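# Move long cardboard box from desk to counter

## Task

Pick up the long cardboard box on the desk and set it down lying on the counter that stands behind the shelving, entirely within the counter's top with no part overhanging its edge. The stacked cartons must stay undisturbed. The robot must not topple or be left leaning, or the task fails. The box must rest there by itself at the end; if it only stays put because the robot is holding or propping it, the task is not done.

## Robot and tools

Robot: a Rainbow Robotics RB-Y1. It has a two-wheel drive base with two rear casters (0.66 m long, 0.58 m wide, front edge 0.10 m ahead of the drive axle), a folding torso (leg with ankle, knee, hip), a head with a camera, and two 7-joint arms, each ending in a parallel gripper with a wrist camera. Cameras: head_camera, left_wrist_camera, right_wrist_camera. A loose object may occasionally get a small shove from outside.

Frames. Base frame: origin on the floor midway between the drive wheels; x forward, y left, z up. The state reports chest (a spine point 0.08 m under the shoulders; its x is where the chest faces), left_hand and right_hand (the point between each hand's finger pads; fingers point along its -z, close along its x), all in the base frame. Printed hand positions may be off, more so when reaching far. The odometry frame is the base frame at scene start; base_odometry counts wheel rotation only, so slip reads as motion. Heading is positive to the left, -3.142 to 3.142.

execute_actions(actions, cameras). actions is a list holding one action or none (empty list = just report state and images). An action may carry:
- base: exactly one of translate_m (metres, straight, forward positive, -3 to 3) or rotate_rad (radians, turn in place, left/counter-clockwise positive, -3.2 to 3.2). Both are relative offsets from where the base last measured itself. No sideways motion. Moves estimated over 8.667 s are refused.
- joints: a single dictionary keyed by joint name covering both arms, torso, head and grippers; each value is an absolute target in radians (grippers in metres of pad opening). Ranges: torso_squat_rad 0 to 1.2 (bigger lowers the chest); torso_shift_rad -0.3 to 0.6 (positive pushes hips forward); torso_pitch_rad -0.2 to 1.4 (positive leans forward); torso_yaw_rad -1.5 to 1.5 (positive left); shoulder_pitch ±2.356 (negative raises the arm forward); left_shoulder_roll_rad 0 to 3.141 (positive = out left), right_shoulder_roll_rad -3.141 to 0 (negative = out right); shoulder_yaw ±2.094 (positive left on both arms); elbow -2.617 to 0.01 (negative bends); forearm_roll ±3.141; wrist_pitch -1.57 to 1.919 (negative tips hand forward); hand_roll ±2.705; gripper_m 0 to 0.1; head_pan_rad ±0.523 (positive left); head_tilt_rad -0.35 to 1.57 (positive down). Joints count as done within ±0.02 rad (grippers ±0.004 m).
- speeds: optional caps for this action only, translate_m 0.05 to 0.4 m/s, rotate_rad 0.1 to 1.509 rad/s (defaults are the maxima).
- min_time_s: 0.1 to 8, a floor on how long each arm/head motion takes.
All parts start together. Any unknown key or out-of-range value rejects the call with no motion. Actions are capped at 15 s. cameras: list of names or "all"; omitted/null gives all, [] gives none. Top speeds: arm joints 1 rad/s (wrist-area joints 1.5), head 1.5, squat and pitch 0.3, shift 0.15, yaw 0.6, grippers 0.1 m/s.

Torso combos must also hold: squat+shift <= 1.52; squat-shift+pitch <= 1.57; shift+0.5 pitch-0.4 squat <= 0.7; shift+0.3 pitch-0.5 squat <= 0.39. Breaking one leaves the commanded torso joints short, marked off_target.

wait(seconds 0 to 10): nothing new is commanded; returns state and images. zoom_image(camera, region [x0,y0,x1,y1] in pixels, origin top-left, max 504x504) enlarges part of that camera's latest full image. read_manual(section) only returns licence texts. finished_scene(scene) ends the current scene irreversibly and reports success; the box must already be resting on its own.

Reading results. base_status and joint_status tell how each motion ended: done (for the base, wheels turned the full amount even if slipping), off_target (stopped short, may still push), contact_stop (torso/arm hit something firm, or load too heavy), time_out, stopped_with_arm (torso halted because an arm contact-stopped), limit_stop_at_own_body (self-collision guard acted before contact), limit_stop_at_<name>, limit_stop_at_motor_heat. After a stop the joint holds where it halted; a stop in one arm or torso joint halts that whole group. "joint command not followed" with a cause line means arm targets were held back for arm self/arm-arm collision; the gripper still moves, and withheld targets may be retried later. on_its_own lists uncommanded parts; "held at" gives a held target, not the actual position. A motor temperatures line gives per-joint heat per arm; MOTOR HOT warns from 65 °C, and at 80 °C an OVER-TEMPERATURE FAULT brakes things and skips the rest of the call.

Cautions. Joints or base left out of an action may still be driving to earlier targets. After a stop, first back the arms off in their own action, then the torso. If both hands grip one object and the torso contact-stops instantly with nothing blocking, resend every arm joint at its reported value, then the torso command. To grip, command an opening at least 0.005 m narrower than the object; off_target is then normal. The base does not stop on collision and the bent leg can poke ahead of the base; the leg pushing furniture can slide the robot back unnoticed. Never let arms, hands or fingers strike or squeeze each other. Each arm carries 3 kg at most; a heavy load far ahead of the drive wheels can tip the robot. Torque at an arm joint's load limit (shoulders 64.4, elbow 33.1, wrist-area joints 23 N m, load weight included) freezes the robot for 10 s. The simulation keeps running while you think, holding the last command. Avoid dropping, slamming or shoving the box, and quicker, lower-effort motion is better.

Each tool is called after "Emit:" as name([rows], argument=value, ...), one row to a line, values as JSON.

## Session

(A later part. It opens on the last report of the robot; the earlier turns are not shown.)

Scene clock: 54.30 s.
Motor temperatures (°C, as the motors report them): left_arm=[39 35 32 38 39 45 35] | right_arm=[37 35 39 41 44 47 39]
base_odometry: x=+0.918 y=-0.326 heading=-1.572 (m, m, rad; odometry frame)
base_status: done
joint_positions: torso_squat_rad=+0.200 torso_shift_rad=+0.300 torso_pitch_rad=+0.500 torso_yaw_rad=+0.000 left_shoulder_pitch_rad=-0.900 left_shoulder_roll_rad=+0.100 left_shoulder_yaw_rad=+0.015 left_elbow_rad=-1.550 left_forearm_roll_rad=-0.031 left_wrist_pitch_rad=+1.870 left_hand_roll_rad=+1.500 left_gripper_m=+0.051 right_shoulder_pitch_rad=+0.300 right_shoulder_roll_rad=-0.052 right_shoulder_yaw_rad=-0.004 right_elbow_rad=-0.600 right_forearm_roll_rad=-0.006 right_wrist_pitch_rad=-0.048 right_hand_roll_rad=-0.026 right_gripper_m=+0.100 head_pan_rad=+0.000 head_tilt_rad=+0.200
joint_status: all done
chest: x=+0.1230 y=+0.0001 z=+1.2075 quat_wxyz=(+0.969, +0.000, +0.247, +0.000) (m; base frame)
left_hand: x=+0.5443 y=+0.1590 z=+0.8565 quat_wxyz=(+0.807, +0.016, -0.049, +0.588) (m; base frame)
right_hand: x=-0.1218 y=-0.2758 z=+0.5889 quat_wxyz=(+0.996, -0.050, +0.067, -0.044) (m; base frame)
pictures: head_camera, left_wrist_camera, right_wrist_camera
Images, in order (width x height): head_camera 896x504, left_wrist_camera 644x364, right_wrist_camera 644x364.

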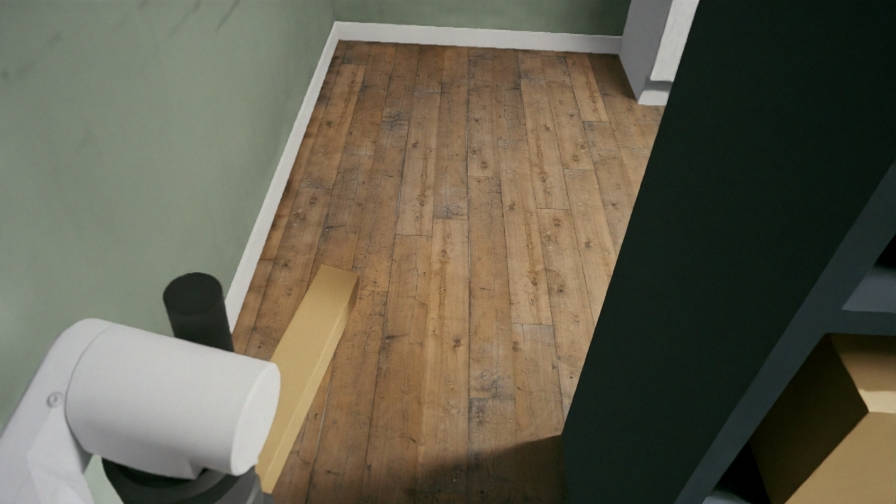

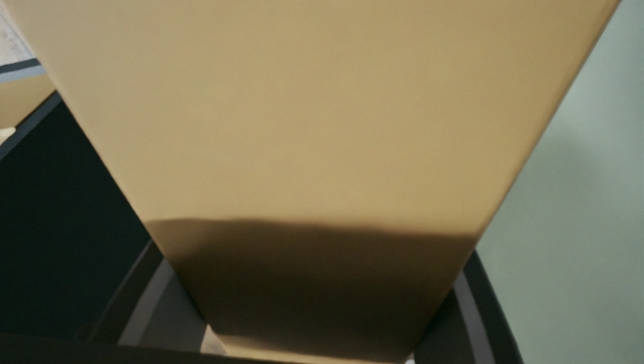

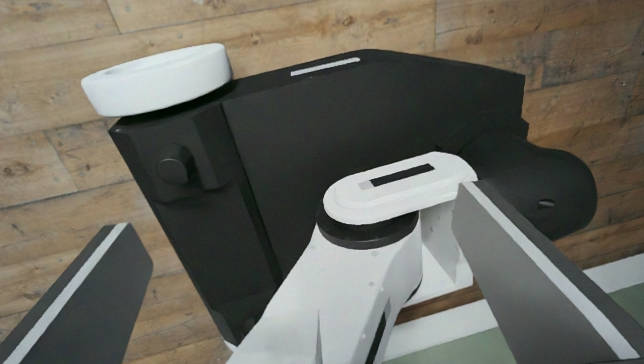

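Emit:
execute_actions([
  {"base":{"rotate_rad":0.3},"speeds":{"rotate_rad":0.4},"joints":{"torso_yaw_rad":-0.3},"min_time_s":1.5},
], cameras=[])

Emit:
execute_actions([
  {"base":{"translate_m":0.5},"speeds":{"translate_m":0.3}},
], cameras=[])

Emit:
execute_actions([
  {"base":{"rotate_rad":-0.3},"speeds":{"rotate_rad":0.4},"joints":{"torso_yaw_rad":-0.1,"head_tilt_rad":0.4},"min_time_s":1.5},
])

action 0: "min_time_s" has no arm or head joint beside it: it slows only arm and head motions. Command such a joint too, or leave it out

Scene clock: 57.43 s.
Motor temperatures (°C, as the motors report them): left_arm=[39 35 32 38 39 45 35] | right_arm=[37 35 39 41 44 47 39]
base_odometry: x=+0.917 y=-0.826 heading=-1.572 (m, m, rad; odometry frame)
base_status: done
joint_positions: torso_squat_rad=+0.200 torso_shift_rad=+0.300 torso_pitch_rad=+0.500 torso_yaw_rad=+0.000 left_shoulder_pitch_rad=-0.900 left_shoulder_roll_rad=+0.100 left_shoulder_yaw_rad=+0.015 left_elbow_rad=-1.550 left_forearm_roll_rad=-0.031 left_wrist_pitch_rad=+1.870 left_hand_roll_rad=+1.500 left_gripper_m=+0.051 right_shoulder_pitch_rad=+0.300 right_shoulder_roll_rad=-0.052 right_shoulder_yaw_rad=-0.004 right_elbow_rad=-0.600 right_forearm_roll_rad=-0.006 right_wrist_pitch_rad=-0.048 right_hand_roll_rad=-0.026 right_gripper_m=+0.100 head_pan_rad=+0.000 head_tilt_rad=+0.200
joint_status: not commanded
chest: x=+0.1230 y=+0.0001 z=+1.2075 quat_wxyz=(+0.969, +0.000, +0.247, +0.000) (m; base frame)
left_hand: x=+0.5443 y=+0.1590 z=+0.8565 quat_wxyz=(+0.807, +0.016, -0.049, +0.588) (m; base frame)
right_hand: x=-0.1218 y=-0.2758 z=+0.5889 quat_wxyz=(+0.996, -0.050, +0.067, -0.044) (m; base frame)
pictures: none
No camera images: the call's "cameras" was empty. Leave "cameras" out to get every camera's image.

Scene clock: 59.30 s.
Motor temperatures (°C, as the motors report them): left_arm=[39 35 32 38 39 45 35] | right_arm=[37 35 39 41 44 47 39]
base_odometry: x=+0.918 y=-0.826 heading=-1.872 (m, m, rad; odometry frame)
base_status: done
joint_positions: torso_squat_rad=+0.200 torso_shift_rad=+0.300 torso_pitch_rad=+0.500 torso_yaw_rad=-0.100 left_shoulder_pitch_rad=-0.900 left_shoulder_roll_rad=+0.100 left_shoulder_yaw_rad=+0.015 left_elbow_rad=-1.550 left_forearm_roll_rad=-0.031 left_wrist_pitch_rad=+1.870 left_hand_roll_rad=+1.500 left_gripper_m=+0.051 right_shoulder_pitch_rad=+0.300 right_shoulder_roll_rad=-0.052 right_shoulder_yaw_rad=-0.004 right_elbow_rad=-0.600 right_forearm_roll_rad=-0.006 right_wrist_pitch_rad=-0.048 right_hand_roll_rad=-0.026 right_gripper_m=+0.100 head_pan_rad=+0.000 head_tilt_rad=+0.400
joint_status: all done
chest: x=+0.1230 y=+0.0001 z=+1.2075 quat_wxyz=(+0.968, -0.012, +0.247, -0.048) (m; base frame)
left_hand: x=+0.5559 y=+0.1045 z=+0.8501 quat_wxyz=(+0.832, -0.005, -0.036, +0.553) (m; base frame)
right_hand: x=-0.1464 y=-0.2826 z=+0.6023 quat_wxyz=(+0.991, -0.071, +0.068, -0.089) (m; base frame)
pictures: head_camera, left_wrist_camera, right_wrist_camera
Images, in order (width x height): head_camera 896x504, left_wrist_camera 644x364, right_wrist_camera 644x364.

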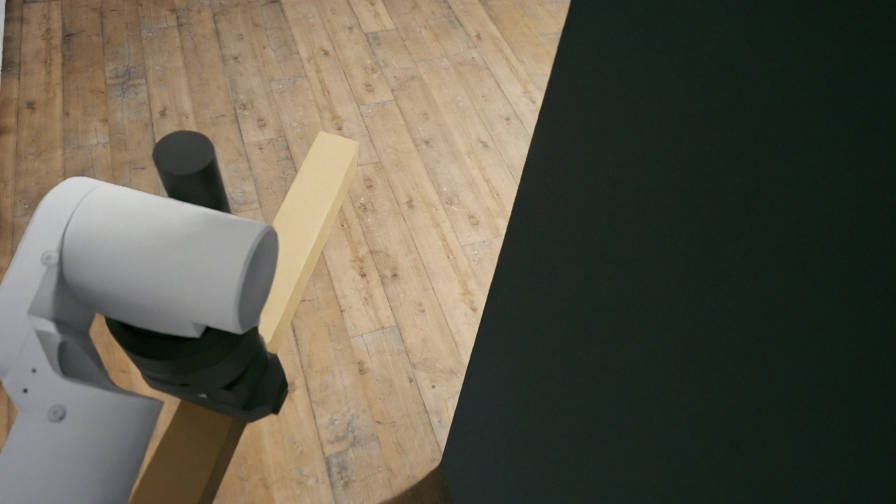

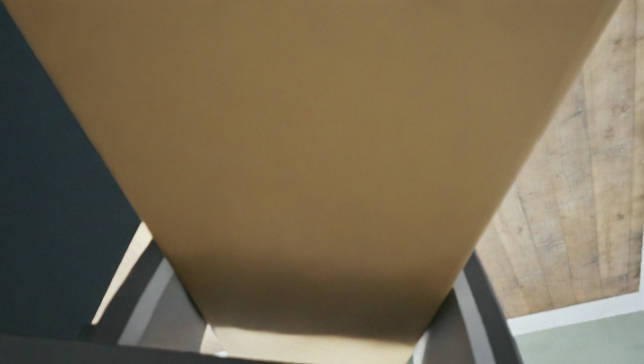

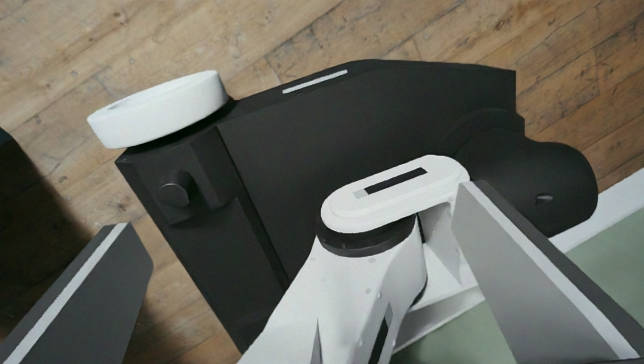

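Emit:
execute_actions([
  {"base":{"translate_m":-0.5},"speeds":{"translate_m":0.3}},
], cameras=[])

Emit:
execute_actions([
  {"base":{"rotate_rad":0.3},"speeds":{"rotate_rad":0.4},"joints":{"torso_yaw_rad":-0.05}},
], cameras=[])

Emit:
execute_actions([
  {"base":{"translate_m":0.75},"speeds":{"translate_m":0.3}},
])

Scene clock: 62.43 s.
Motor temperatures (°C, as the motors report them): left_arm=[39 35 32 38 39 45 35] | right_arm=[37 35 39 41 44 47 39]
base_odometry: x=+1.066 y=-0.348 heading=-1.872 (m, m, rad; odometry frame)
base_status: done
joint_positions: torso_squat_rad=+0.200 torso_shift_rad=+0.300 torso_pitch_rad=+0.500 torso_yaw_rad=-0.100 left_shoulder_pitch_rad=-0.900 left_shoulder_roll_rad=+0.100 left_shoulder_yaw_rad=+0.015 left_elbow_rad=-1.550 left_forearm_roll_rad=-0.031 left_wrist_pitch_rad=+1.870 left_hand_roll_rad=+1.500 left_gripper_m=+0.051 right_shoulder_pitch_rad=+0.300 right_shoulder_roll_rad=-0.052 right_shoulder_yaw_rad=-0.004 right_elbow_rad=-0.600 right_forearm_roll_rad=-0.006 right_wrist_pitch_rad=-0.048 right_hand_roll_rad=-0.026 right_gripper_m=+0.100 head_pan_rad=+0.000 head_tilt_rad=+0.400
joint_status: not commanded
chest: x=+0.1230 y=+0.0001 z=+1.2075 quat_wxyz=(+0.968, -0.012, +0.247, -0.048) (m; base frame)
left_hand: x=+0.5559 y=+0.1045 z=+0.8502 quat_wxyz=(+0.832, -0.005, -0.036, +0.553) (m; base frame)
right_hand: x=-0.1464 y=-0.2826 z=+0.6023 quat_wxyz=(+0.991, -0.071, +0.068, -0.089) (m; base frame)
pictures: none
No camera images: the call's "cameras" was empty. Leave "cameras" out to get every camera's image.

Scene clock: 64.30 s.
Motor temperatures (°C, as the motors report them): left_arm=[39 35 32 38 39 45 35] | right_arm=[37 35 39 41 44 47 39]
base_odometry: x=+1.066 y=-0.348 heading=-1.572 (m, m, rad; odometry frame)
base_status: done
joint_positions: torso_squat_rad=+0.200 torso_shift_rad=+0.300 torso_pitch_rad=+0.500 torso_yaw_rad=-0.050 left_shoulder_pitch_rad=-0.900 left_shoulder_roll_rad=+0.100 left_shoulder_yaw_rad=+0.015 left_elbow_rad=-1.550 left_forearm_roll_rad=-0.031 left_wrist_pitch_rad=+1.870 left_hand_roll_rad=+1.500 left_gripper_m=+0.051 right_shoulder_pitch_rad=+0.300 right_shoulder_roll_rad=-0.052 right_shoulder_yaw_rad=-0.004 right_elbow_rad=-0.600 right_forearm_roll_rad=-0.006 right_wrist_pitch_rad=-0.048 right_hand_roll_rad=-0.026 right_gripper_m=+0.100 head_pan_rad=+0.000 head_tilt_rad=+0.400
joint_status: all done
chest: x=+0.1230 y=+0.0002 z=+1.2075 quat_wxyz=(+0.969, -0.006, +0.247, -0.024) (m; base frame)
left_hand: x=+0.5507 y=+0.1319 z=+0.8530 quat_wxyz=(+0.820, +0.006, -0.042, +0.571) (m; base frame)
right_hand: x=-0.1340 y=-0.2795 z=+0.5956 quat_wxyz=(+0.994, -0.060, +0.068, -0.066) (m; base frame)
pictures: none
No camera images: the call's "cameras" was empty. Leave "cameras" out to get every camera's image.

Scene clock: 68.10 s.
Motor temperatures (°C, as the motors report them): left_arm=[39 35 32 38 39 45 35] | right_arm=[37 35 39 41 44 47 39]
base_odometry: x=+1.065 y=-1.098 heading=-1.572 (m, m, rad; odometry frame)
base_status: done
joint_positions: torso_squat_rad=+0.200 torso_shift_rad=+0.300 torso_pitch_rad=+0.500 torso_yaw_rad=-0.050 left_shoulder_pitch_rad=-0.900 left_shoulder_roll_rad=+0.100 left_shoulder_yaw_rad=+0.015 left_elbow_rad=-1.550 left_forearm_roll_rad=-0.031 left_wrist_pitch_rad=+1.870 left_hand_roll_rad=+1.500 left_gripper_m=+0.051 right_shoulder_pitch_rad=+0.300 right_shoulder_roll_rad=-0.052 right_shoulder_yaw_rad=-0.004 right_elbow_rad=-0.600 right_forearm_roll_rad=-0.006 right_wrist_pitch_rad=-0.048 right_hand_roll_rad=-0.026 right_gripper_m=+0.100 head_pan_rad=+0.000 head_tilt_rad=+0.400
joint_status: not commanded
chest: x=+0.1230 y=+0.0002 z=+1.2075 quat_wxyz=(+0.969, -0.006, +0.247, -0.024) (m; base frame)
left_hand: x=+0.5507 y=+0.1319 z=+0.8530 quat_wxyz=(+0.820, +0.006, -0.042, +0.571) (m; base frame)
right_hand: x=-0.1340 y=-0.2795 z=+0.5956 quat_wxyz=(+0.994, -0.060, +0.068, -0.066) (m; base frame)
pictures: head_camera, left_wrist_camera, right_wrist_camera
Images, in order (width x height): head_camera 896x504, left_wrist_camera 644x364, right_wrist_camera 644x364.

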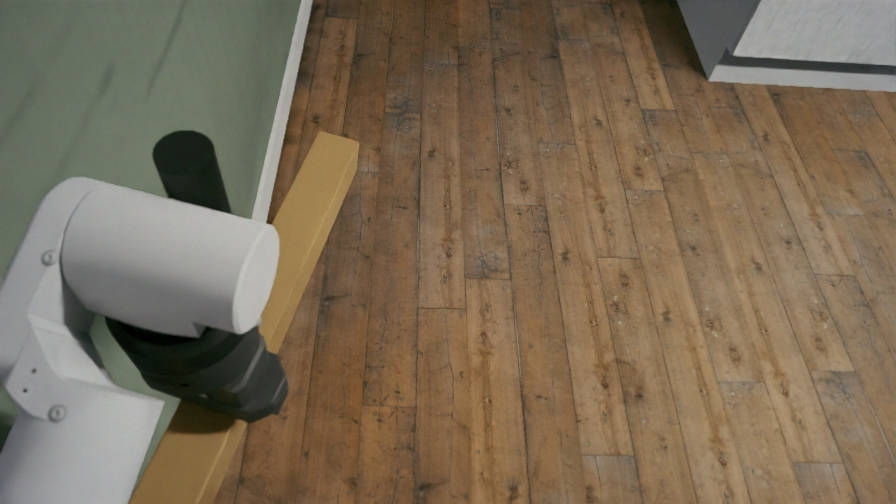

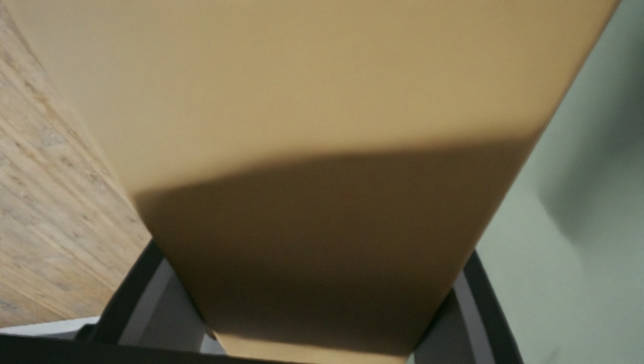

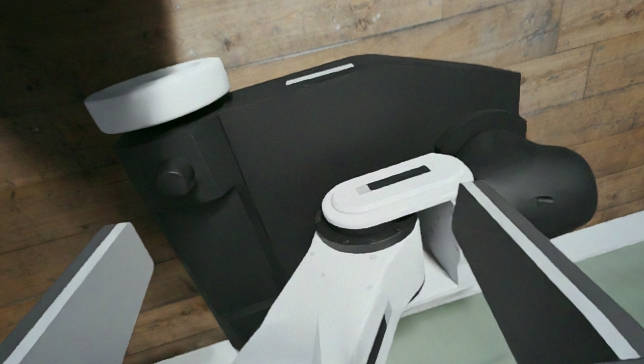

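Emit:
execute_actions([
  {"base":{"translate_m":0.45},"speeds":{"translate_m":0.25},"joints":{"torso_pitch_rad":0.2,"torso_squat_rad":0.05,"torso_shift_rad":0.3,"torso_yaw_rad":-0.1,"left_shoulder_pitch_rad":-1.45,"left_elbow_rad":-0.65,"left_wrist_pitch_rad":1.87,"left_forearm_roll_rad":0.22,"head_tilt_rad":0.4},"min_time_s":2.5},
], cameras=[])

Emit:
execute_actions([
  {"base":{"rotate_rad":-0.3},"speeds":{"rotate_rad":0.4}},
], cameras=[])

Emit:
execute_actions([
  {"base":{"translate_m":0.45},"speeds":{"translate_m":0.3}},
], cameras=[])

Emit:
execute_actions([
  {"base":{"rotate_rad":-0.35},"speeds":{"rotate_rad":0.4}},
])

Scene clock: 71.17 s.
Motor temperatures (°C, as the motors report them): left_arm=[39 35 32 38 39 45 35] | right_arm=[37 35 39 41 44 47 39]
base_odometry: x=+1.064 y=-1.548 heading=-1.572 (m, m, rad; odometry frame)
base_status: done
joint_positions: torso_squat_rad=+0.050 torso_shift_rad=+0.300 torso_pitch_rad=+0.200 torso_yaw_rad=-0.100 left_shoulder_pitch_rad=-1.450 left_shoulder_roll_rad=+0.100 left_shoulder_yaw_rad=+0.015 left_elbow_rad=-0.650 left_forearm_roll_rad=+0.220 left_wrist_pitch_rad=+1.870 left_hand_roll_rad=+1.500 left_gripper_m=+0.051 right_shoulder_pitch_rad=+0.300 right_shoulder_roll_rad=-0.052 right_shoulder_yaw_rad=-0.004 right_elbow_rad=-0.600 right_forearm_roll_rad=-0.006 right_wrist_pitch_rad=-0.048 right_hand_roll_rad=-0.026 right_gripper_m=+0.100 head_pan_rad=+0.000 head_tilt_rad=+0.400
joint_status: all done
chest: x=+0.0400 y=+0.0002 z=+1.2517 quat_wxyz=(+0.994, -0.005, +0.100, -0.050) (m; base frame)
left_hand: x=+0.5511 y=+0.0283 z=+1.0530 quat_wxyz=(+0.868, +0.023, +0.012, +0.497) (m; base frame)
right_hand: x=-0.0385 y=-0.2826 z=+0.5940 quat_wxyz=(+0.990, -0.057, -0.081, -0.098) (m; base frame)
pictures: none
No camera images: the call's "cameras" was empty. Leave "cameras" out to get every camera's image.

Scene clock: 73.03 s.
Motor temperatures (°C, as the motors report them): left_arm=[39 35 32 38 39 45 35] | right_arm=[37 35 39 41 44 47 39]
base_odometry: x=+1.064 y=-1.548 heading=-1.872 (m, m, rad; odometry frame)
base_status: done
joint_positions: torso_squat_rad=+0.050 torso_shift_rad=+0.300 torso_pitch_rad=+0.200 torso_yaw_rad=-0.100 left_shoulder_pitch_rad=-1.450 left_shoulder_roll_rad=+0.100 left_shoulder_yaw_rad=+0.015 left_elbow_rad=-0.650 left_forearm_roll_rad=+0.220 left_wrist_pitch_rad=+1.870 left_hand_roll_rad=+1.500 left_gripper_m=+0.051 right_shoulder_pitch_rad=+0.300 right_shoulder_roll_rad=-0.052 right_shoulder_yaw_rad=-0.004 right_elbow_rad=-0.600 right_forearm_roll_rad=-0.006 right_wrist_pitch_rad=-0.048 right_hand_roll_rad=-0.026 right_gripper_m=+0.100 head_pan_rad=+0.000 head_tilt_rad=+0.400
joint_status: not commanded
chest: x=+0.0400 y=+0.0002 z=+1.2517 quat_wxyz=(+0.994, -0.005, +0.100, -0.050) (m; base frame)
left_hand: x=+0.5511 y=+0.0283 z=+1.0530 quat_wxyz=(+0.868, +0.023, +0.012, +0.497) (m; base frame)
right_hand: x=-0.0385 y=-0.2826 z=+0.5939 quat_wxyz=(+0.990, -0.057, -0.081, -0.098) (m; base frame)
pictures: none
No camera images: the call's "cameras" was empty. Leave "cameras" out to get every camera's image.

Scene clock: 75.77 s.
Motor temperatures (°C, as the motors report them): left_arm=[39 35 32 38 39 45 35] | right_arm=[37 35 39 41 44 47 39]
base_odometry: x=+0.930 y=-1.978 heading=-1.872 (m, m, rad; odometry frame)
base_status: done
joint_positions: torso_squat_rad=+0.050 torso_shift_rad=+0.300 torso_pitch_rad=+0.200 torso_yaw_rad=-0.100 left_shoulder_pitch_rad=-1.450 left_shoulder_roll_rad=+0.100 left_shoulder_yaw_rad=+0.015 left_elbow_rad=-0.650 left_forearm_roll_rad=+0.220 left_wrist_pitch_rad=+1.870 left_hand_roll_rad=+1.500 left_gripper_m=+0.051 right_shoulder_pitch_rad=+0.300 right_shoulder_roll_rad=-0.052 right_shoulder_yaw_rad=-0.004 right_elbow_rad=-0.600 right_forearm_roll_rad=-0.006 right_wrist_pitch_rad=-0.048 right_hand_roll_rad=-0.026 right_gripper_m=+0.100 head_pan_rad=+0.000 head_tilt_rad=+0.400
joint_status: not commanded
chest: x=+0.0401 y=+0.0002 z=+1.2517 quat_wxyz=(+0.994, -0.005, +0.100, -0.050) (m; base frame)
left_hand: x=+0.5511 y=+0.0283 z=+1.0531 quat_wxyz=(+0.868, +0.023, +0.012, +0.497) (m; base frame)
right_hand: x=-0.0385 y=-0.2826 z=+0.5939 quat_wxyz=(+0.990, -0.057, -0.081, -0.098) (m; base frame)
pictures: none
No camera images: the call's "cameras" was empty. Leave "cameras" out to get every camera's image.

Scene clock: 77.77 s.
Motor temperatures (°C, as the motors report them): left_arm=[40 35 32 38 39 45 35] | right_arm=[37 35 39 41 44 47 39]
base_odometry: x=+0.930 y=-1.978 heading=-2.221 (m, m, rad; odometry frame)
base_status: done
joint_positions: torso_squat_rad=+0.050 torso_shift_rad=+0.300 torso_pitch_rad=+0.200 torso_yaw_rad=-0.100 left_shoulder_pitch_rad=-1.450 left_shoulder_roll_rad=+0.100 left_shoulder_yaw_rad=+0.015 left_elbow_rad=-0.650 left_forearm_roll_rad=+0.220 left_wrist_pitch_rad=+1.870 left_hand_roll_rad=+1.500 left_gripper_m=+0.051 right_shoulder_pitch_rad=+0.300 right_shoulder_roll_rad=-0.052 right_shoulder_yaw_rad=-0.004 right_elbow_rad=-0.600 right_forearm_roll_rad=-0.006 right_wrist_pitch_rad=-0.048 right_hand_roll_rad=-0.026 right_gripper_m=+0.100 head_pan_rad=+0.000 head_tilt_rad=+0.400
joint_status: not commanded
chest: x=+0.0400 y=+0.0002 z=+1.2517 quat_wxyz=(+0.994, -0.005, +0.100, -0.050) (m; base frame)
left_hand: x=+0.5511 y=+0.0283 z=+1.0531 quat_wxyz=(+0.868, +0.023, +0.012, +0.497) (m; base frame)
right_hand: x=-0.0385 y=-0.2826 z=+0.5939 quat_wxyz=(+0.990, -0.057, -0.081, -0.098) (m; base frame)
pictures: head_camera, left_wrist_camera, right_wrist_camera
Images, in order (width x height): head_camera 896x504, left_wrist_camera 644x364, right_wrist_camera 644x364.

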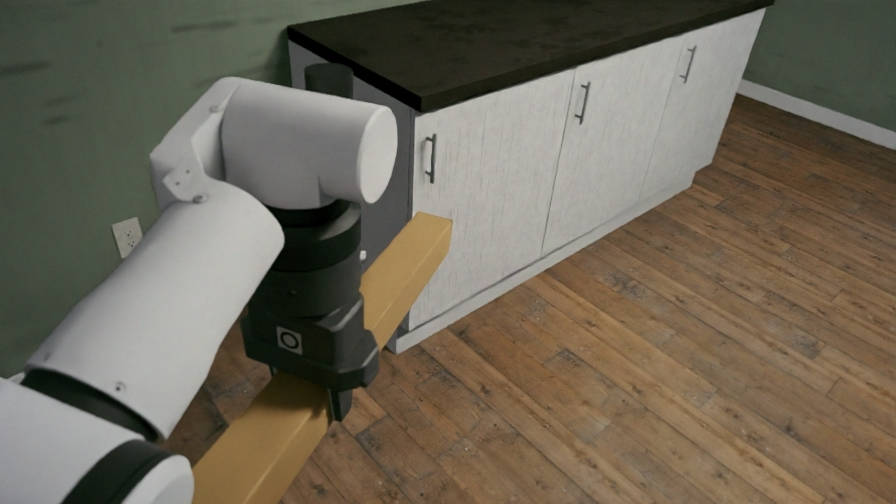

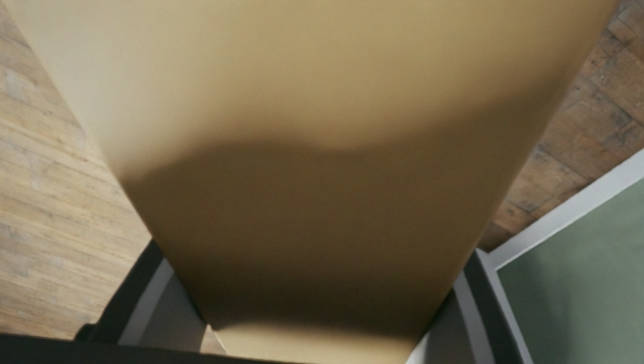

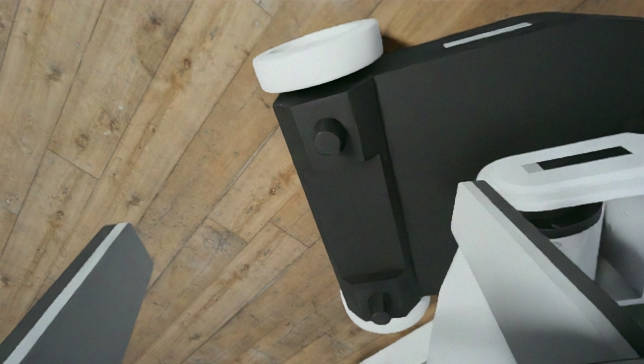

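Emit:
execute_actions([
  {"base":{"translate_m":0.4},"speeds":{"translate_m":0.3}},
], cameras=[])

Emit:
execute_actions([
  {"base":{"rotate_rad":-0.92},"speeds":{"rotate_rad":0.5},"joints":{"left_hand_roll_rad":0.2},"min_time_s":2.5},
])

Scene clock: 80.33 s.
Motor temperatures (°C, as the motors report them): left_arm=[40 35 32 38 39 45 35] | right_arm=[37 35 39 41 44 47 39]
base_odometry: x=+0.688 y=-2.296 heading=-2.221 (m, m, rad; odometry frame)
base_status: done
joint_positions: torso_squat_rad=+0.050 torso_shift_rad=+0.300 torso_pitch_rad=+0.200 torso_yaw_rad=-0.100 left_shoulder_pitch_rad=-1.450 left_shoulder_roll_rad=+0.100 left_shoulder_yaw_rad=+0.015 left_elbow_rad=-0.650 left_forearm_roll_rad=+0.220 left_wrist_pitch_rad=+1.870 left_hand_roll_rad=+1.500 left_gripper_m=+0.051 right_shoulder_pitch_rad=+0.300 right_shoulder_roll_rad=-0.052 right_shoulder_yaw_rad=-0.004 right_elbow_rad=-0.600 right_forearm_roll_rad=-0.006 right_wrist_pitch_rad=-0.048 right_hand_roll_rad=-0.026 right_gripper_m=+0.100 head_pan_rad=+0.000 head_tilt_rad=+0.400
joint_status: not commanded
chest: x=+0.0400 y=+0.0002 z=+1.2517 quat_wxyz=(+0.994, -0.005, +0.100, -0.050) (m; base frame)
left_hand: x=+0.5511 y=+0.0283 z=+1.0531 quat_wxyz=(+0.868, +0.023, +0.012, +0.497) (m; base frame)
right_hand: x=-0.0385 y=-0.2826 z=+0.5939 quat_wxyz=(+0.990, -0.057, -0.081, -0.098) (m; base frame)
pictures: none
No camera images: the call's "cameras" was empty. Leave "cameras" out to get every camera's image.

Scene clock: 83.50 s.
Motor temperatures (°C, as the motors report them): left_arm=[40 35 32 38 39 45 35] | right_arm=[37 35 39 41 44 47 39]
base_odometry: x=+0.688 y=-2.296 heading=-3.141 (m, m, rad; odometry frame)
base_status: done
joint_positions: torso_squat_rad=+0.050 torso_shift_rad=+0.300 torso_pitch_rad=+0.200 torso_yaw_rad=-0.100 left_shoulder_pitch_rad=-1.450 left_shoulder_roll_rad=+0.100 left_shoulder_yaw_rad=+0.015 left_elbow_rad=-0.650 left_forearm_roll_rad=+0.220 left_wrist_pitch_rad=+1.870 left_hand_roll_rad=+0.200 left_gripper_m=+0.051 right_shoulder_pitch_rad=+0.300 right_shoulder_roll_rad=-0.052 right_shoulder_yaw_rad=-0.004 right_elbow_rad=-0.600 right_forearm_roll_rad=-0.006 right_wrist_pitch_rad=-0.048 right_hand_roll_rad=-0.026 right_gripper_m=+0.100 head_pan_rad=+0.000 head_tilt_rad=+0.400
joint_status: all done
chest: x=+0.0400 y=+0.0002 z=+1.2517 quat_wxyz=(+0.994, -0.005, +0.100, -0.050) (m; base frame)
left_hand: x=+0.5511 y=+0.0283 z=+1.0531 quat_wxyz=(+0.991, +0.011, +0.023, -0.130) (m; base frame)
right_hand: x=-0.0385 y=-0.2826 z=+0.5939 quat_wxyz=(+0.990, -0.057, -0.081, -0.098) (m; base frame)
pictures: head_camera, left_wrist_camera, right_wrist_camera
Images, in order (width x height): head_camera 896x504, left_wrist_camera 644x364, right_wrist_camera 644x364.

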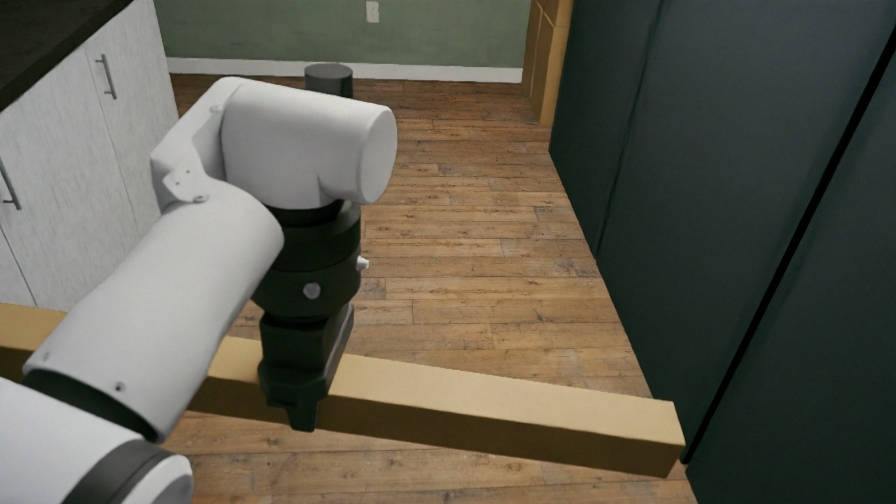

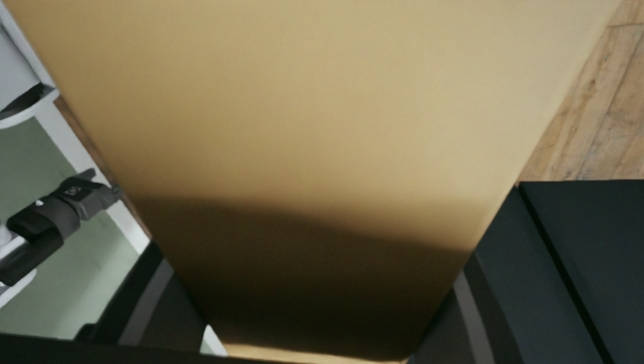

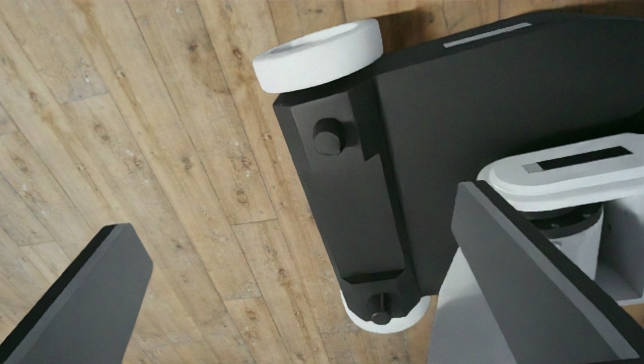

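Emit:
execute_actions([
  {"base":{"rotate_rad":0.1},"joints":{"left_hand_roll_rad":0.36,"torso_yaw_rad":0,"left_forearm_roll_rad":0.26},"min_time_s":1.2},
], cameras=[])

Emit:
execute_actions([
  {"base":{"translate_m":1.3},"speeds":{"translate_m":0.35},"joints":{"head_tilt_rad":0.55}},
], cameras=["head_camera"])

Emit:
execute_actions([
  {"base":{"rotate_rad":1.47},"speeds":{"rotate_rad":0.4}},
])

Scene clock: 85.17 s.
Motor temperatures (°C, as the motors report them): left_arm=[40 35 32 38 39 45 35] | right_arm=[37 35 39 41 44 47 39]
base_odometry: x=+0.688 y=-2.296 heading=-3.041 (m, m, rad; odometry frame)
base_status: done
joint_positions: torso_squat_rad=+0.050 torso_shift_rad=+0.300 torso_pitch_rad=+0.200 torso_yaw_rad=+0.000 left_shoulder_pitch_rad=-1.450 left_shoulder_roll_rad=+0.100 left_shoulder_yaw_rad=+0.015 left_elbow_rad=-0.650 left_forearm_roll_rad=+0.260 left_wrist_pitch_rad=+1.870 left_hand_roll_rad=+0.360 left_gripper_m=+0.051 right_shoulder_pitch_rad=+0.300 right_shoulder_roll_rad=-0.052 right_shoulder_yaw_rad=-0.004 right_elbow_rad=-0.600 right_forearm_roll_rad=-0.006 right_wrist_pitch_rad=-0.048 right_hand_roll_rad=-0.026 right_gripper_m=+0.100 head_pan_rad=+0.000 head_tilt_rad=+0.400
joint_status: all done
chest: x=+0.0400 y=+0.0002 z=+1.2517 quat_wxyz=(+0.995, +0.000, +0.100, +0.000) (m; base frame)
left_hand: x=+0.5426 y=+0.0739 z=+1.0542 quat_wxyz=(+1.000, +0.004, +0.030, -0.006) (m; base frame)
right_hand: x=-0.0111 y=-0.2758 z=+0.5884 quat_wxyz=(+0.994, -0.043, -0.082, -0.051) (m; base frame)
pictures: none
No camera images: the call's "cameras" was empty. Leave "cameras" out to get every camera's image.

Scene clock: 90.10 s.
Motor temperatures (°C, as the motors report them): left_arm=[40 35 32 38 39 45 35] | right_arm=[37 35 39 41 44 47 39]
base_odometry: x=-0.605 y=-2.425 heading=-3.042 (m, m, rad; odometry frame)
base_status: done
joint_positions: torso_squat_rad=+0.050 torso_shift_rad=+0.300 torso_pitch_rad=+0.200 torso_yaw_rad=+0.000 left_shoulder_pitch_rad=-1.450 left_shoulder_roll_rad=+0.100 left_shoulder_yaw_rad=+0.015 left_elbow_rad=-0.650 left_forearm_roll_rad=+0.260 left_wrist_pitch_rad=+1.870 left_hand_roll_rad=+0.360 left_gripper_m=+0.051 right_shoulder_pitch_rad=+0.300 right_shoulder_roll_rad=-0.052 right_shoulder_yaw_rad=-0.004 right_elbow_rad=-0.600 right_forearm_roll_rad=-0.006 right_wrist_pitch_rad=-0.048 right_hand_roll_rad=-0.026 right_gripper_m=+0.100 head_pan_rad=+0.000 head_tilt_rad=+0.550
joint_status: all done
chest: x=+0.0401 y=+0.0002 z=+1.2517 quat_wxyz=(+0.995, +0.000, +0.100, +0.000) (m; base frame)
left_hand: x=+0.5426 y=+0.0739 z=+1.0542 quat_wxyz=(+1.000, +0.004, +0.030, -0.006) (m; base frame)
right_hand: x=-0.0111 y=-0.2758 z=+0.5884 quat_wxyz=(+0.994, -0.043, -0.082, -0.051) (m; base frame)
pictures: head_camera
Images, in order (width x height): head_camera 896x504.

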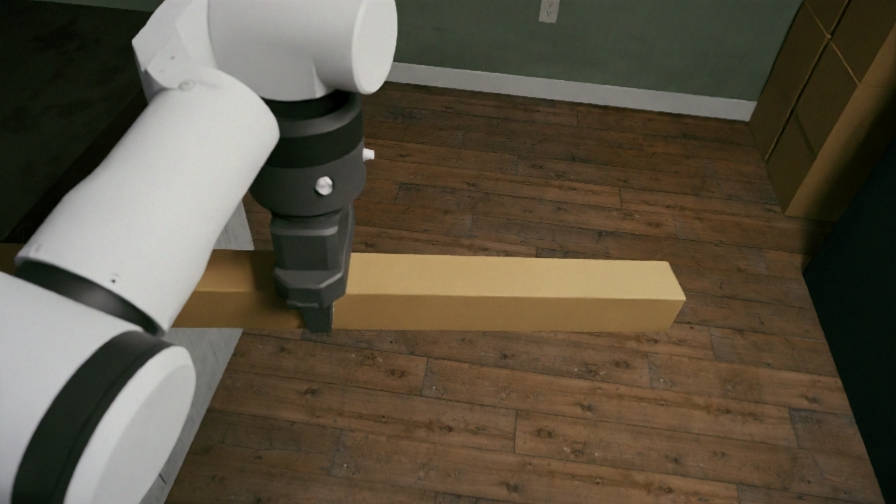

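Scene clock: 94.90 s.
Motor temperatures (°C, as the motors report them): left_arm=[40 35 32 38 39 45 35] | right_arm=[37 35 39 41 44 47 39]
base_odometry: x=-0.605 y=-2.425 heading=-1.573 (m, m, rad; odometry frame)
base_status: done
joint_positions: torso_squat_rad=+0.050 torso_shift_rad=+0.300 torso_pitch_rad=+0.200 torso_yaw_rad=+0.000 left_shoulder_pitch_rad=-1.450 left_shoulder_roll_rad=+0.100 left_shoulder_yaw_rad=+0.015 left_elbow_rad=-0.650 left_forearm_roll_rad=+0.260 left_wrist_pitch_rad=+1.870 left_hand_roll_rad=+0.360 left_gripper_m=+0.051 right_shoulder_pitch_rad=+0.300 right_shoulder_roll_rad=-0.052 right_shoulder_yaw_rad=-0.004 right_elbow_rad=-0.600 right_forearm_roll_rad=-0.006 right_wrist_pitch_rad=-0.048 right_hand_roll_rad=-0.026 right_gripper_m=+0.100 head_pan_rad=+0.000 head_tilt_rad=+0.550
joint_status: not commanded
chest: x=+0.0401 y=+0.0002 z=+1.2517 quat_wxyz=(+0.995, +0.000, +0.100, +0.000) (m; base frame)
left_hand: x=+0.5426 y=+0.0739 z=+1.0542 quat_wxyz=(+1.000, +0.004, +0.030, -0.006) (m; base frame)
right_hand: x=-0.0111 y=-0.2758 z=+0.5884 quat_wxyz=(+0.994, -0.043, -0.082, -0.051) (m; base frame)
pictures: head_camera, left_wrist_camera, right_wrist_camera
Images, in order (width x height): head_camera 896x504, left_wrist_camera 644x364, right_wrist_camera 644x364.

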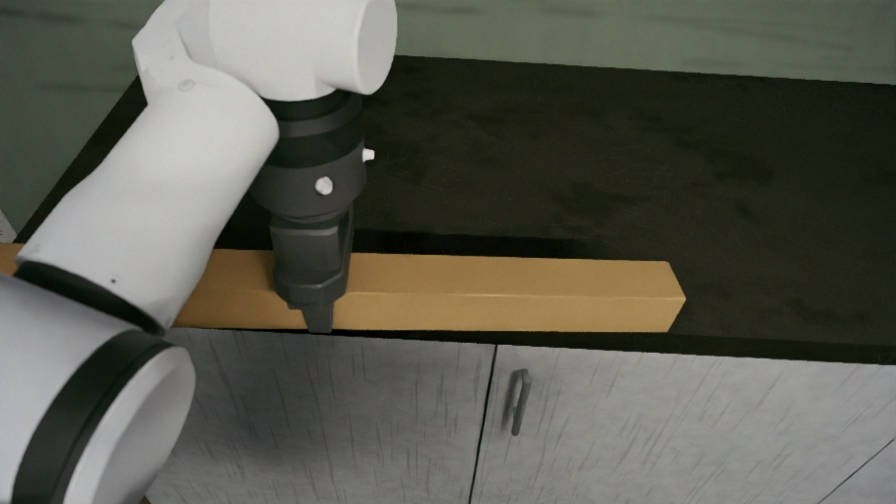

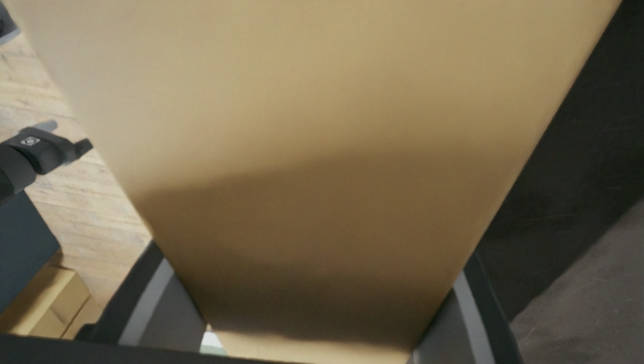

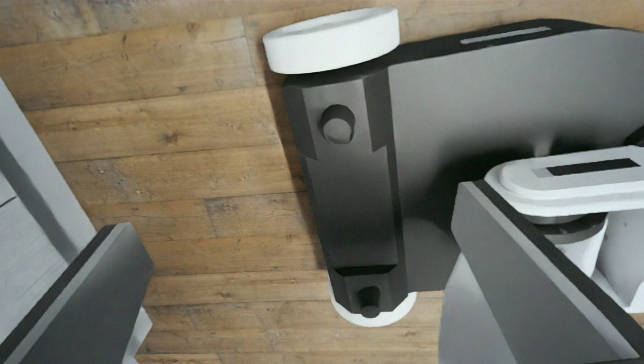

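Emit:
execute_actions([
  {"base":{"rotate_rad":-0.3},"speeds":{"rotate_rad":0.4},"joints":{"left_hand_roll_rad":0.66},"min_time_s":1.5},
], cameras=[])

Emit:
execute_actions([
  {"base":{"translate_m":0.28},"speeds":{"translate_m":0.15},"joints":{"head_tilt_rad":0.65,"head_pan_rad":0.3}},
], cameras=["head_camera"])

Scene clock: 96.93 s.
Motor temperatures (°C, as the motors report them): left_arm=[40 35 32 38 39 45 35] | right_arm=[37 35 39 41 44 47 39]
base_odometry: x=-0.605 y=-2.425 heading=-1.872 (m, m, rad; odometry frame)
base_status: done
joint_positions: torso_squat_rad=+0.050 torso_shift_rad=+0.300 torso_pitch_rad=+0.200 torso_yaw_rad=+0.000 left_shoulder_pitch_rad=-1.450 left_shoulder_roll_rad=+0.100 left_shoulder_yaw_rad=+0.015 left_elbow_rad=-0.650 left_forearm_roll_rad=+0.260 left_wrist_pitch_rad=+1.870 left_hand_roll_rad=+0.660 left_gripper_m=+0.051 right_shoulder_pitch_rad=+0.300 right_shoulder_roll_rad=-0.052 right_shoulder_yaw_rad=-0.004 right_elbow_rad=-0.600 right_forearm_roll_rad=-0.006 right_wrist_pitch_rad=-0.048 right_hand_roll_rad=-0.026 right_gripper_m=+0.100 head_pan_rad=+0.000 head_tilt_rad=+0.550
joint_status: all done
chest: x=+0.0401 y=+0.0002 z=+1.2517 quat_wxyz=(+0.995, +0.000, +0.100, +0.000) (m; base frame)
left_hand: x=+0.5426 y=+0.0739 z=+1.0542 quat_wxyz=(+0.989, +0.008, +0.029, +0.143) (m; base frame)
right_hand: x=-0.0111 y=-0.2758 z=+0.5884 quat_wxyz=(+0.994, -0.043, -0.082, -0.051) (m; base frame)
pictures: none
No camera images: the call's "cameras" was empty. Leave "cameras" out to get every camera's image.

Scene clock: 99.73 s.
Motor temperatures (°C, as the motors report them): left_arm=[40 35 32 38 39 45 35] | right_arm=[37 35 39 41 44 47 39]
base_odometry: x=-0.688 y=-2.693 heading=-1.871 (m, m, rad; odometry frame)
base_status: done
joint_positions: torso_squat_rad=+0.050 torso_shift_rad=+0.300 torso_pitch_rad=+0.200 torso_yaw_rad=+0.000 left_shoulder_pitch_rad=-1.450 left_shoulder_roll_rad=+0.100 left_shoulder_yaw_rad=+0.015 left_elbow_rad=-0.650 left_forearm_roll_rad=+0.260 left_wrist_pitch_rad=+1.870 left_hand_roll_rad=+0.660 left_gripper_m=+0.051 right_shoulder_pitch_rad=+0.300 right_shoulder_roll_rad=-0.052 right_shoulder_yaw_rad=-0.004 right_elbow_rad=-0.600 right_forearm_roll_rad=-0.006 right_wrist_pitch_rad=-0.048 right_hand_roll_rad=-0.026 right_gripper_m=+0.100 head_pan_rad=+0.300 head_tilt_rad=+0.650
joint_status: all done
chest: x=+0.0400 y=+0.0002 z=+1.2517 quat_wxyz=(+0.995, +0.000, +0.100, +0.000) (m; base frame)
left_hand: x=+0.5426 y=+0.0739 z=+1.0542 quat_wxyz=(+0.989, +0.008, +0.029, +0.143) (m; base frame)
right_hand: x=-0.0111 y=-0.2758 z=+0.5884 quat_wxyz=(+0.994, -0.043, -0.082, -0.051) (m; base frame)
pictures: head_camera
Images, in order (width x height): head_camera 896x504.

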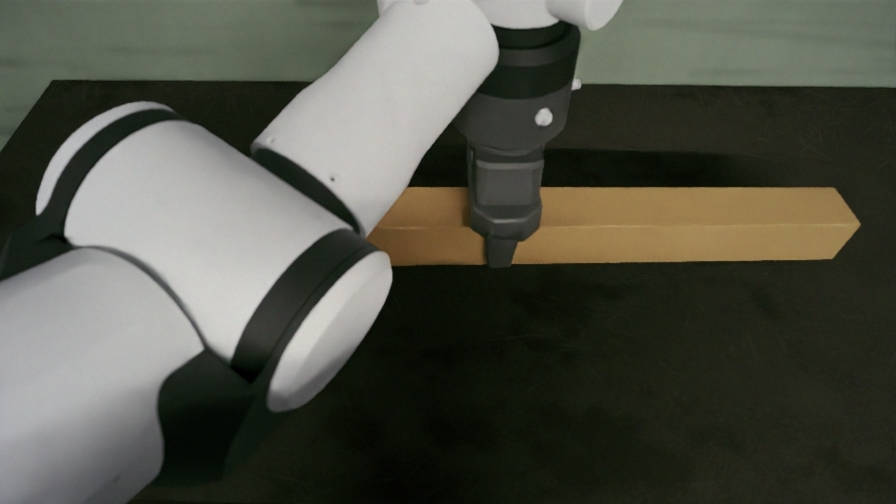

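Emit:
execute_actions([
  {"joints":{"torso_squat_rad":0.52,"head_pan_rad":0.5}},
], cameras=["head_camera"])

Emit:
execute_actions([
  {"joints":{"torso_squat_rad":0.585}},
], cameras=["head_camera"])

Scene clock: 102.23 s.
Motor temperatures (°C, as the motors report them): left_arm=[40 35 32 38 39 45 35] | right_arm=[37 35 39 41 44 47 39]
base_odometry: x=-0.688 y=-2.693 heading=-1.871 (m, m, rad; odometry frame)
base_status: not commanded
joint_positions: torso_squat_rad=+0.520 torso_shift_rad=+0.300 torso_pitch_rad=+0.200 torso_yaw_rad=+0.000 left_shoulder_pitch_rad=-1.450 left_shoulder_roll_rad=+0.100 left_shoulder_yaw_rad=+0.015 left_elbow_rad=-0.650 left_forearm_roll_rad=+0.260 left_wrist_pitch_rad=+1.870 left_hand_roll_rad=+0.660 left_gripper_m=+0.051 right_shoulder_pitch_rad=+0.300 right_shoulder_roll_rad=-0.052 right_shoulder_yaw_rad=-0.004 right_elbow_rad=-0.600 right_forearm_roll_rad=-0.006 right_wrist_pitch_rad=-0.048 right_hand_roll_rad=-0.026 right_gripper_m=+0.100 head_pan_rad=+0.500 head_tilt_rad=+0.650
joint_status: all done
chest: x=+0.0128 y=+0.0001 z=+1.1641 quat_wxyz=(+0.995, +0.000, +0.100, +0.000) (m; base frame)
left_hand: x=+0.5155 y=+0.0738 z=+0.9668 quat_wxyz=(+0.989, +0.008, +0.029, +0.143) (m; base frame)
right_hand: x=-0.0382 y=-0.2758 z=+0.5008 quat_wxyz=(+0.994, -0.043, -0.082, -0.051) (m; base frame)
pictures: head_camera
Images, in order (width x height): head_camera 896x504.

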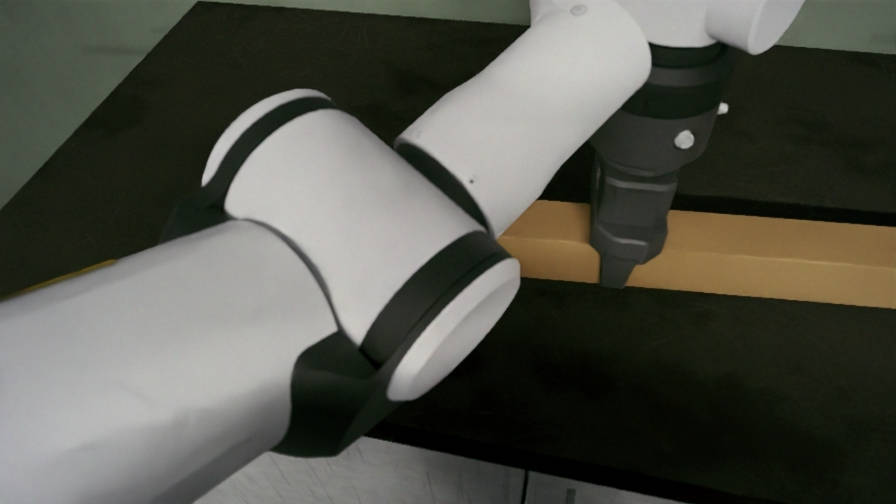

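Scene clock: 103.17 s.
Motor temperatures (°C, as the motors report them): left_arm=[40 35 32 38 39 45 35] | right_arm=[37 35 39 41 44 47 39]
base_odometry: x=-0.688 y=-2.693 heading=-1.871 (m, m, rad; odometry frame)
base_status: not commanded
joint_positions: torso_squat_rad=+0.585 torso_shift_rad=+0.299 torso_pitch_rad=+0.198 torso_yaw_rad=+0.000 left_shoulder_pitch_rad=-1.456 left_shoulder_roll_rad=+0.102 left_shoulder_yaw_rad=+0.015 left_elbow_rad=-0.653 left_forearm_roll_rad=+0.260 left_wrist_pitch_rad=+1.870 left_hand_roll_rad=+0.660 left_gripper_m=+0.051 right_shoulder_pitch_rad=+0.300 right_shoulder_roll_rad=-0.052 right_shoulder_yaw_rad=-0.004 right_elbow_rad=-0.600 right_forearm_roll_rad=-0.006 right_wrist_pitch_rad=-0.048 right_hand_roll_rad=-0.026 right_gripper_m=+0.100 head_pan_rad=+0.500 head_tilt_rad=+0.650
joint_status: all done
chest: x=+0.0048 y=+0.0001 z=+1.1415 quat_wxyz=(+0.995, +0.000, +0.099, +0.000) (m; base frame)
left_hand: x=+0.5100 y=+0.0734 z=+0.9489 quat_wxyz=(+0.989, +0.007, +0.024, +0.143) (m; base frame)
right_hand: x=-0.0450 y=-0.2758 z=+0.4781 quat_wxyz=(+0.994, -0.043, -0.083, -0.051) (m; base frame)
pictures: head_camera
Images, in order (width x height): head_camera 896x504.

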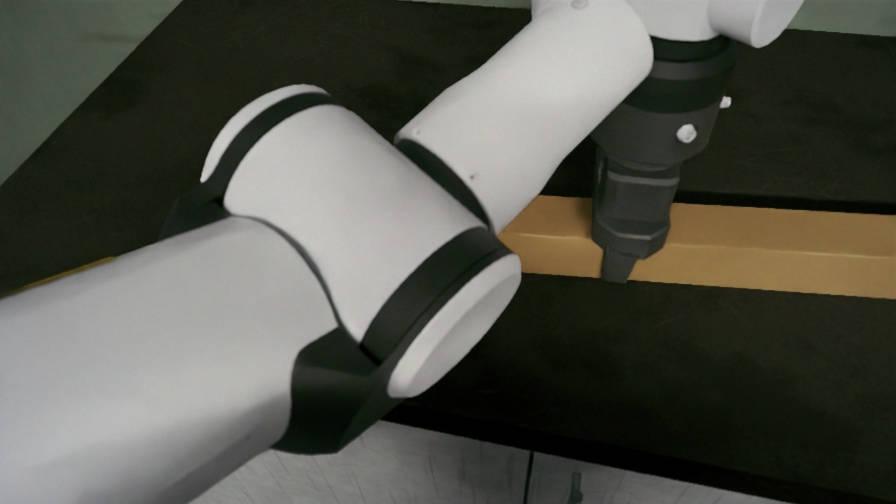

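Touching. Release and retreat.

Emit:
execute_actions([
  {"joints":{"left_gripper_m":0.1}},
], cameras=[])

Emit:
execute_actions([
  {"joints":{"torso_squat_rad":0.15,"torso_shift_rad":0.3,"torso_pitch_rad":0.2}},
], cameras=[])

Emit:
execute_actions([
  {"base":{"translate_m":-0.3},"joints":{"head_tilt_rad":0.5}},
], cameras=["head_camera"])

Scene clock: 104.53 s.
Motor temperatures (°C, as the motors report them): left_arm=[40 35 32 38 39 45 35] | right_arm=[37 35 39 41 44 47 39]
base_odometry: x=-0.688 y=-2.693 heading=-1.871 (m, m, rad; odometry frame)
base_status: not commanded
joint_positions: torso_squat_rad=+0.585 torso_shift_rad=+0.300 torso_pitch_rad=+0.199 torso_yaw_rad=+0.000 left_shoulder_pitch_rad=-1.453 left_shoulder_roll_rad=+0.101 left_shoulder_yaw_rad=+0.015 left_elbow_rad=-0.651 left_forearm_roll_rad=+0.260 left_wrist_pitch_rad=+1.870 left_hand_roll_rad=+0.660 left_gripper_m=+0.100 right_shoulder_pitch_rad=+0.300 right_shoulder_roll_rad=-0.052 right_shoulder_yaw_rad=-0.004 right_elbow_rad=-0.600 right_forearm_roll_rad=-0.006 right_wrist_pitch_rad=-0.048 right_hand_roll_rad=-0.026 right_gripper_m=+0.100 head_pan_rad=+0.500 head_tilt_rad=+0.650
joint_status: all done
chest: x=+0.0055 y=+0.0001 z=+1.1414 quat_wxyz=(+0.995, +0.000, +0.099, +0.000) (m; base frame)
left_hand: x=+0.5091 y=+0.0736 z=+0.9459 quat_wxyz=(+0.989, +0.008, +0.027, +0.143) (m; base frame)
right_hand: x=-0.0451 y=-0.2758 z=+0.4781 quat_wxyz=(+0.994, -0.043, -0.083, -0.051) (m; base frame)
pictures: none
No camera images: the call's "cameras" was empty. Leave "cameras" out to get every camera's image.

Scene clock: 106.80 s.
Motor temperatures (°C, as the motors report them): left_arm=[40 35 32 38 39 45 35] | right_arm=[37 35 39 41 44 47 39]
base_odometry: x=-0.688 y=-2.693 heading=-1.871 (m, m, rad; odometry frame)
base_status: not commanded
joint_positions: torso_squat_rad=+0.150 torso_shift_rad=+0.300 torso_pitch_rad=+0.200 torso_yaw_rad=+0.000 left_shoulder_pitch_rad=-1.451 left_shoulder_roll_rad=+0.100 left_shoulder_yaw_rad=+0.015 left_elbow_rad=-0.650 left_forearm_roll_rad=+0.260 left_wrist_pitch_rad=+1.870 left_hand_roll_rad=+0.660 left_gripper_m=+0.100 right_shoulder_pitch_rad=+0.300 right_shoulder_roll_rad=-0.052 right_shoulder_yaw_rad=-0.004 right_elbow_rad=-0.600 right_forearm_roll_rad=-0.006 right_wrist_pitch_rad=-0.048 right_hand_roll_rad=-0.026 right_gripper_m=+0.100 head_pan_rad=+0.500 head_tilt_rad=+0.650
joint_status: all done
chest: x=+0.0380 y=+0.0001 z=+1.2450 quat_wxyz=(+0.995, +0.000, +0.100, +0.000) (m; base frame)
left_hand: x=+0.5407 y=+0.0740 z=+1.0477 quat_wxyz=(+0.989, +0.008, +0.029, +0.143) (m; base frame)
right_hand: x=-0.0132 y=-0.2758 z=+0.5817 quat_wxyz=(+0.994, -0.043, -0.082, -0.051) (m; base frame)
pictures: none
No camera images: the call's "cameras" was empty. Leave "cameras" out to get every camera's image.

Scene clock: 109.23 s.
Motor temperatures (°C, as the motors report them): left_arm=[40 35 32 38 39 45 35] | right_arm=[37 35 39 41 44 47 39]
base_odometry: x=-0.600 y=-2.406 heading=-1.870 (m, m, rad; odometry frame)
base_status: done
joint_positions: torso_squat_rad=+0.150 torso_shift_rad=+0.300 torso_pitch_rad=+0.200 torso_yaw_rad=+0.000 left_shoulder_pitch_rad=-1.450 left_shoulder_roll_rad=+0.100 left_shoulder_yaw_rad=+0.015 left_elbow_rad=-0.650 left_forearm_roll_rad=+0.260 left_wrist_pitch_rad=+1.870 left_hand_roll_rad=+0.660 left_gripper_m=+0.100 right_shoulder_pitch_rad=+0.300 right_shoulder_roll_rad=-0.052 right_shoulder_yaw_rad=-0.004 right_elbow_rad=-0.600 right_forearm_roll_rad=-0.006 right_wrist_pitch_rad=-0.048 right_hand_roll_rad=-0.026 right_gripper_m=+0.100 head_pan_rad=+0.500 head_tilt_rad=+0.500
joint_status: all done
chest: x=+0.0379 y=+0.0002 z=+1.2450 quat_wxyz=(+0.995, +0.000, +0.100, +0.000) (m; base frame)
left_hand: x=+0.5406 y=+0.0740 z=+1.0476 quat_wxyz=(+0.989, +0.008, +0.029, +0.143) (m; base frame)
right_hand: x=-0.0132 y=-0.2758 z=+0.5817 quat_wxyz=(+0.994, -0.043, -0.082, -0.051) (m; base frame)
pictures: head_camera
Images, in order (width x height): head_camera 896x504.

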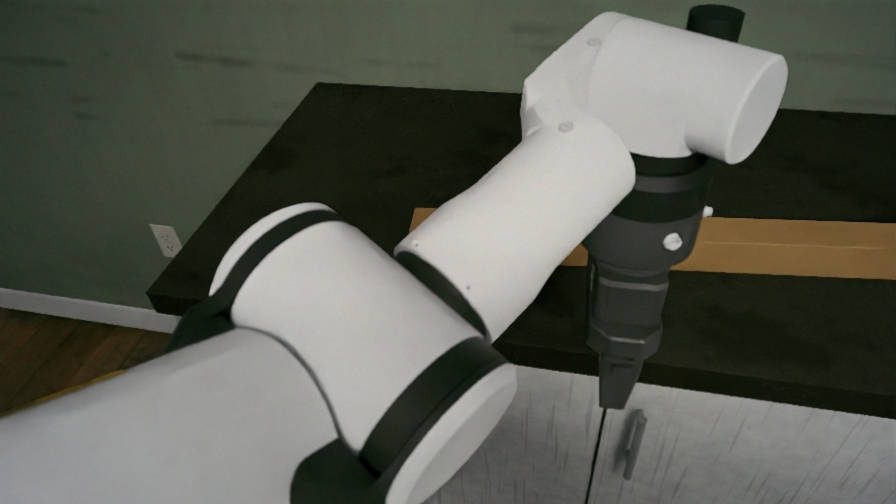

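Emit:
finished_scene(scene=2)

The scene is finished: the task was done.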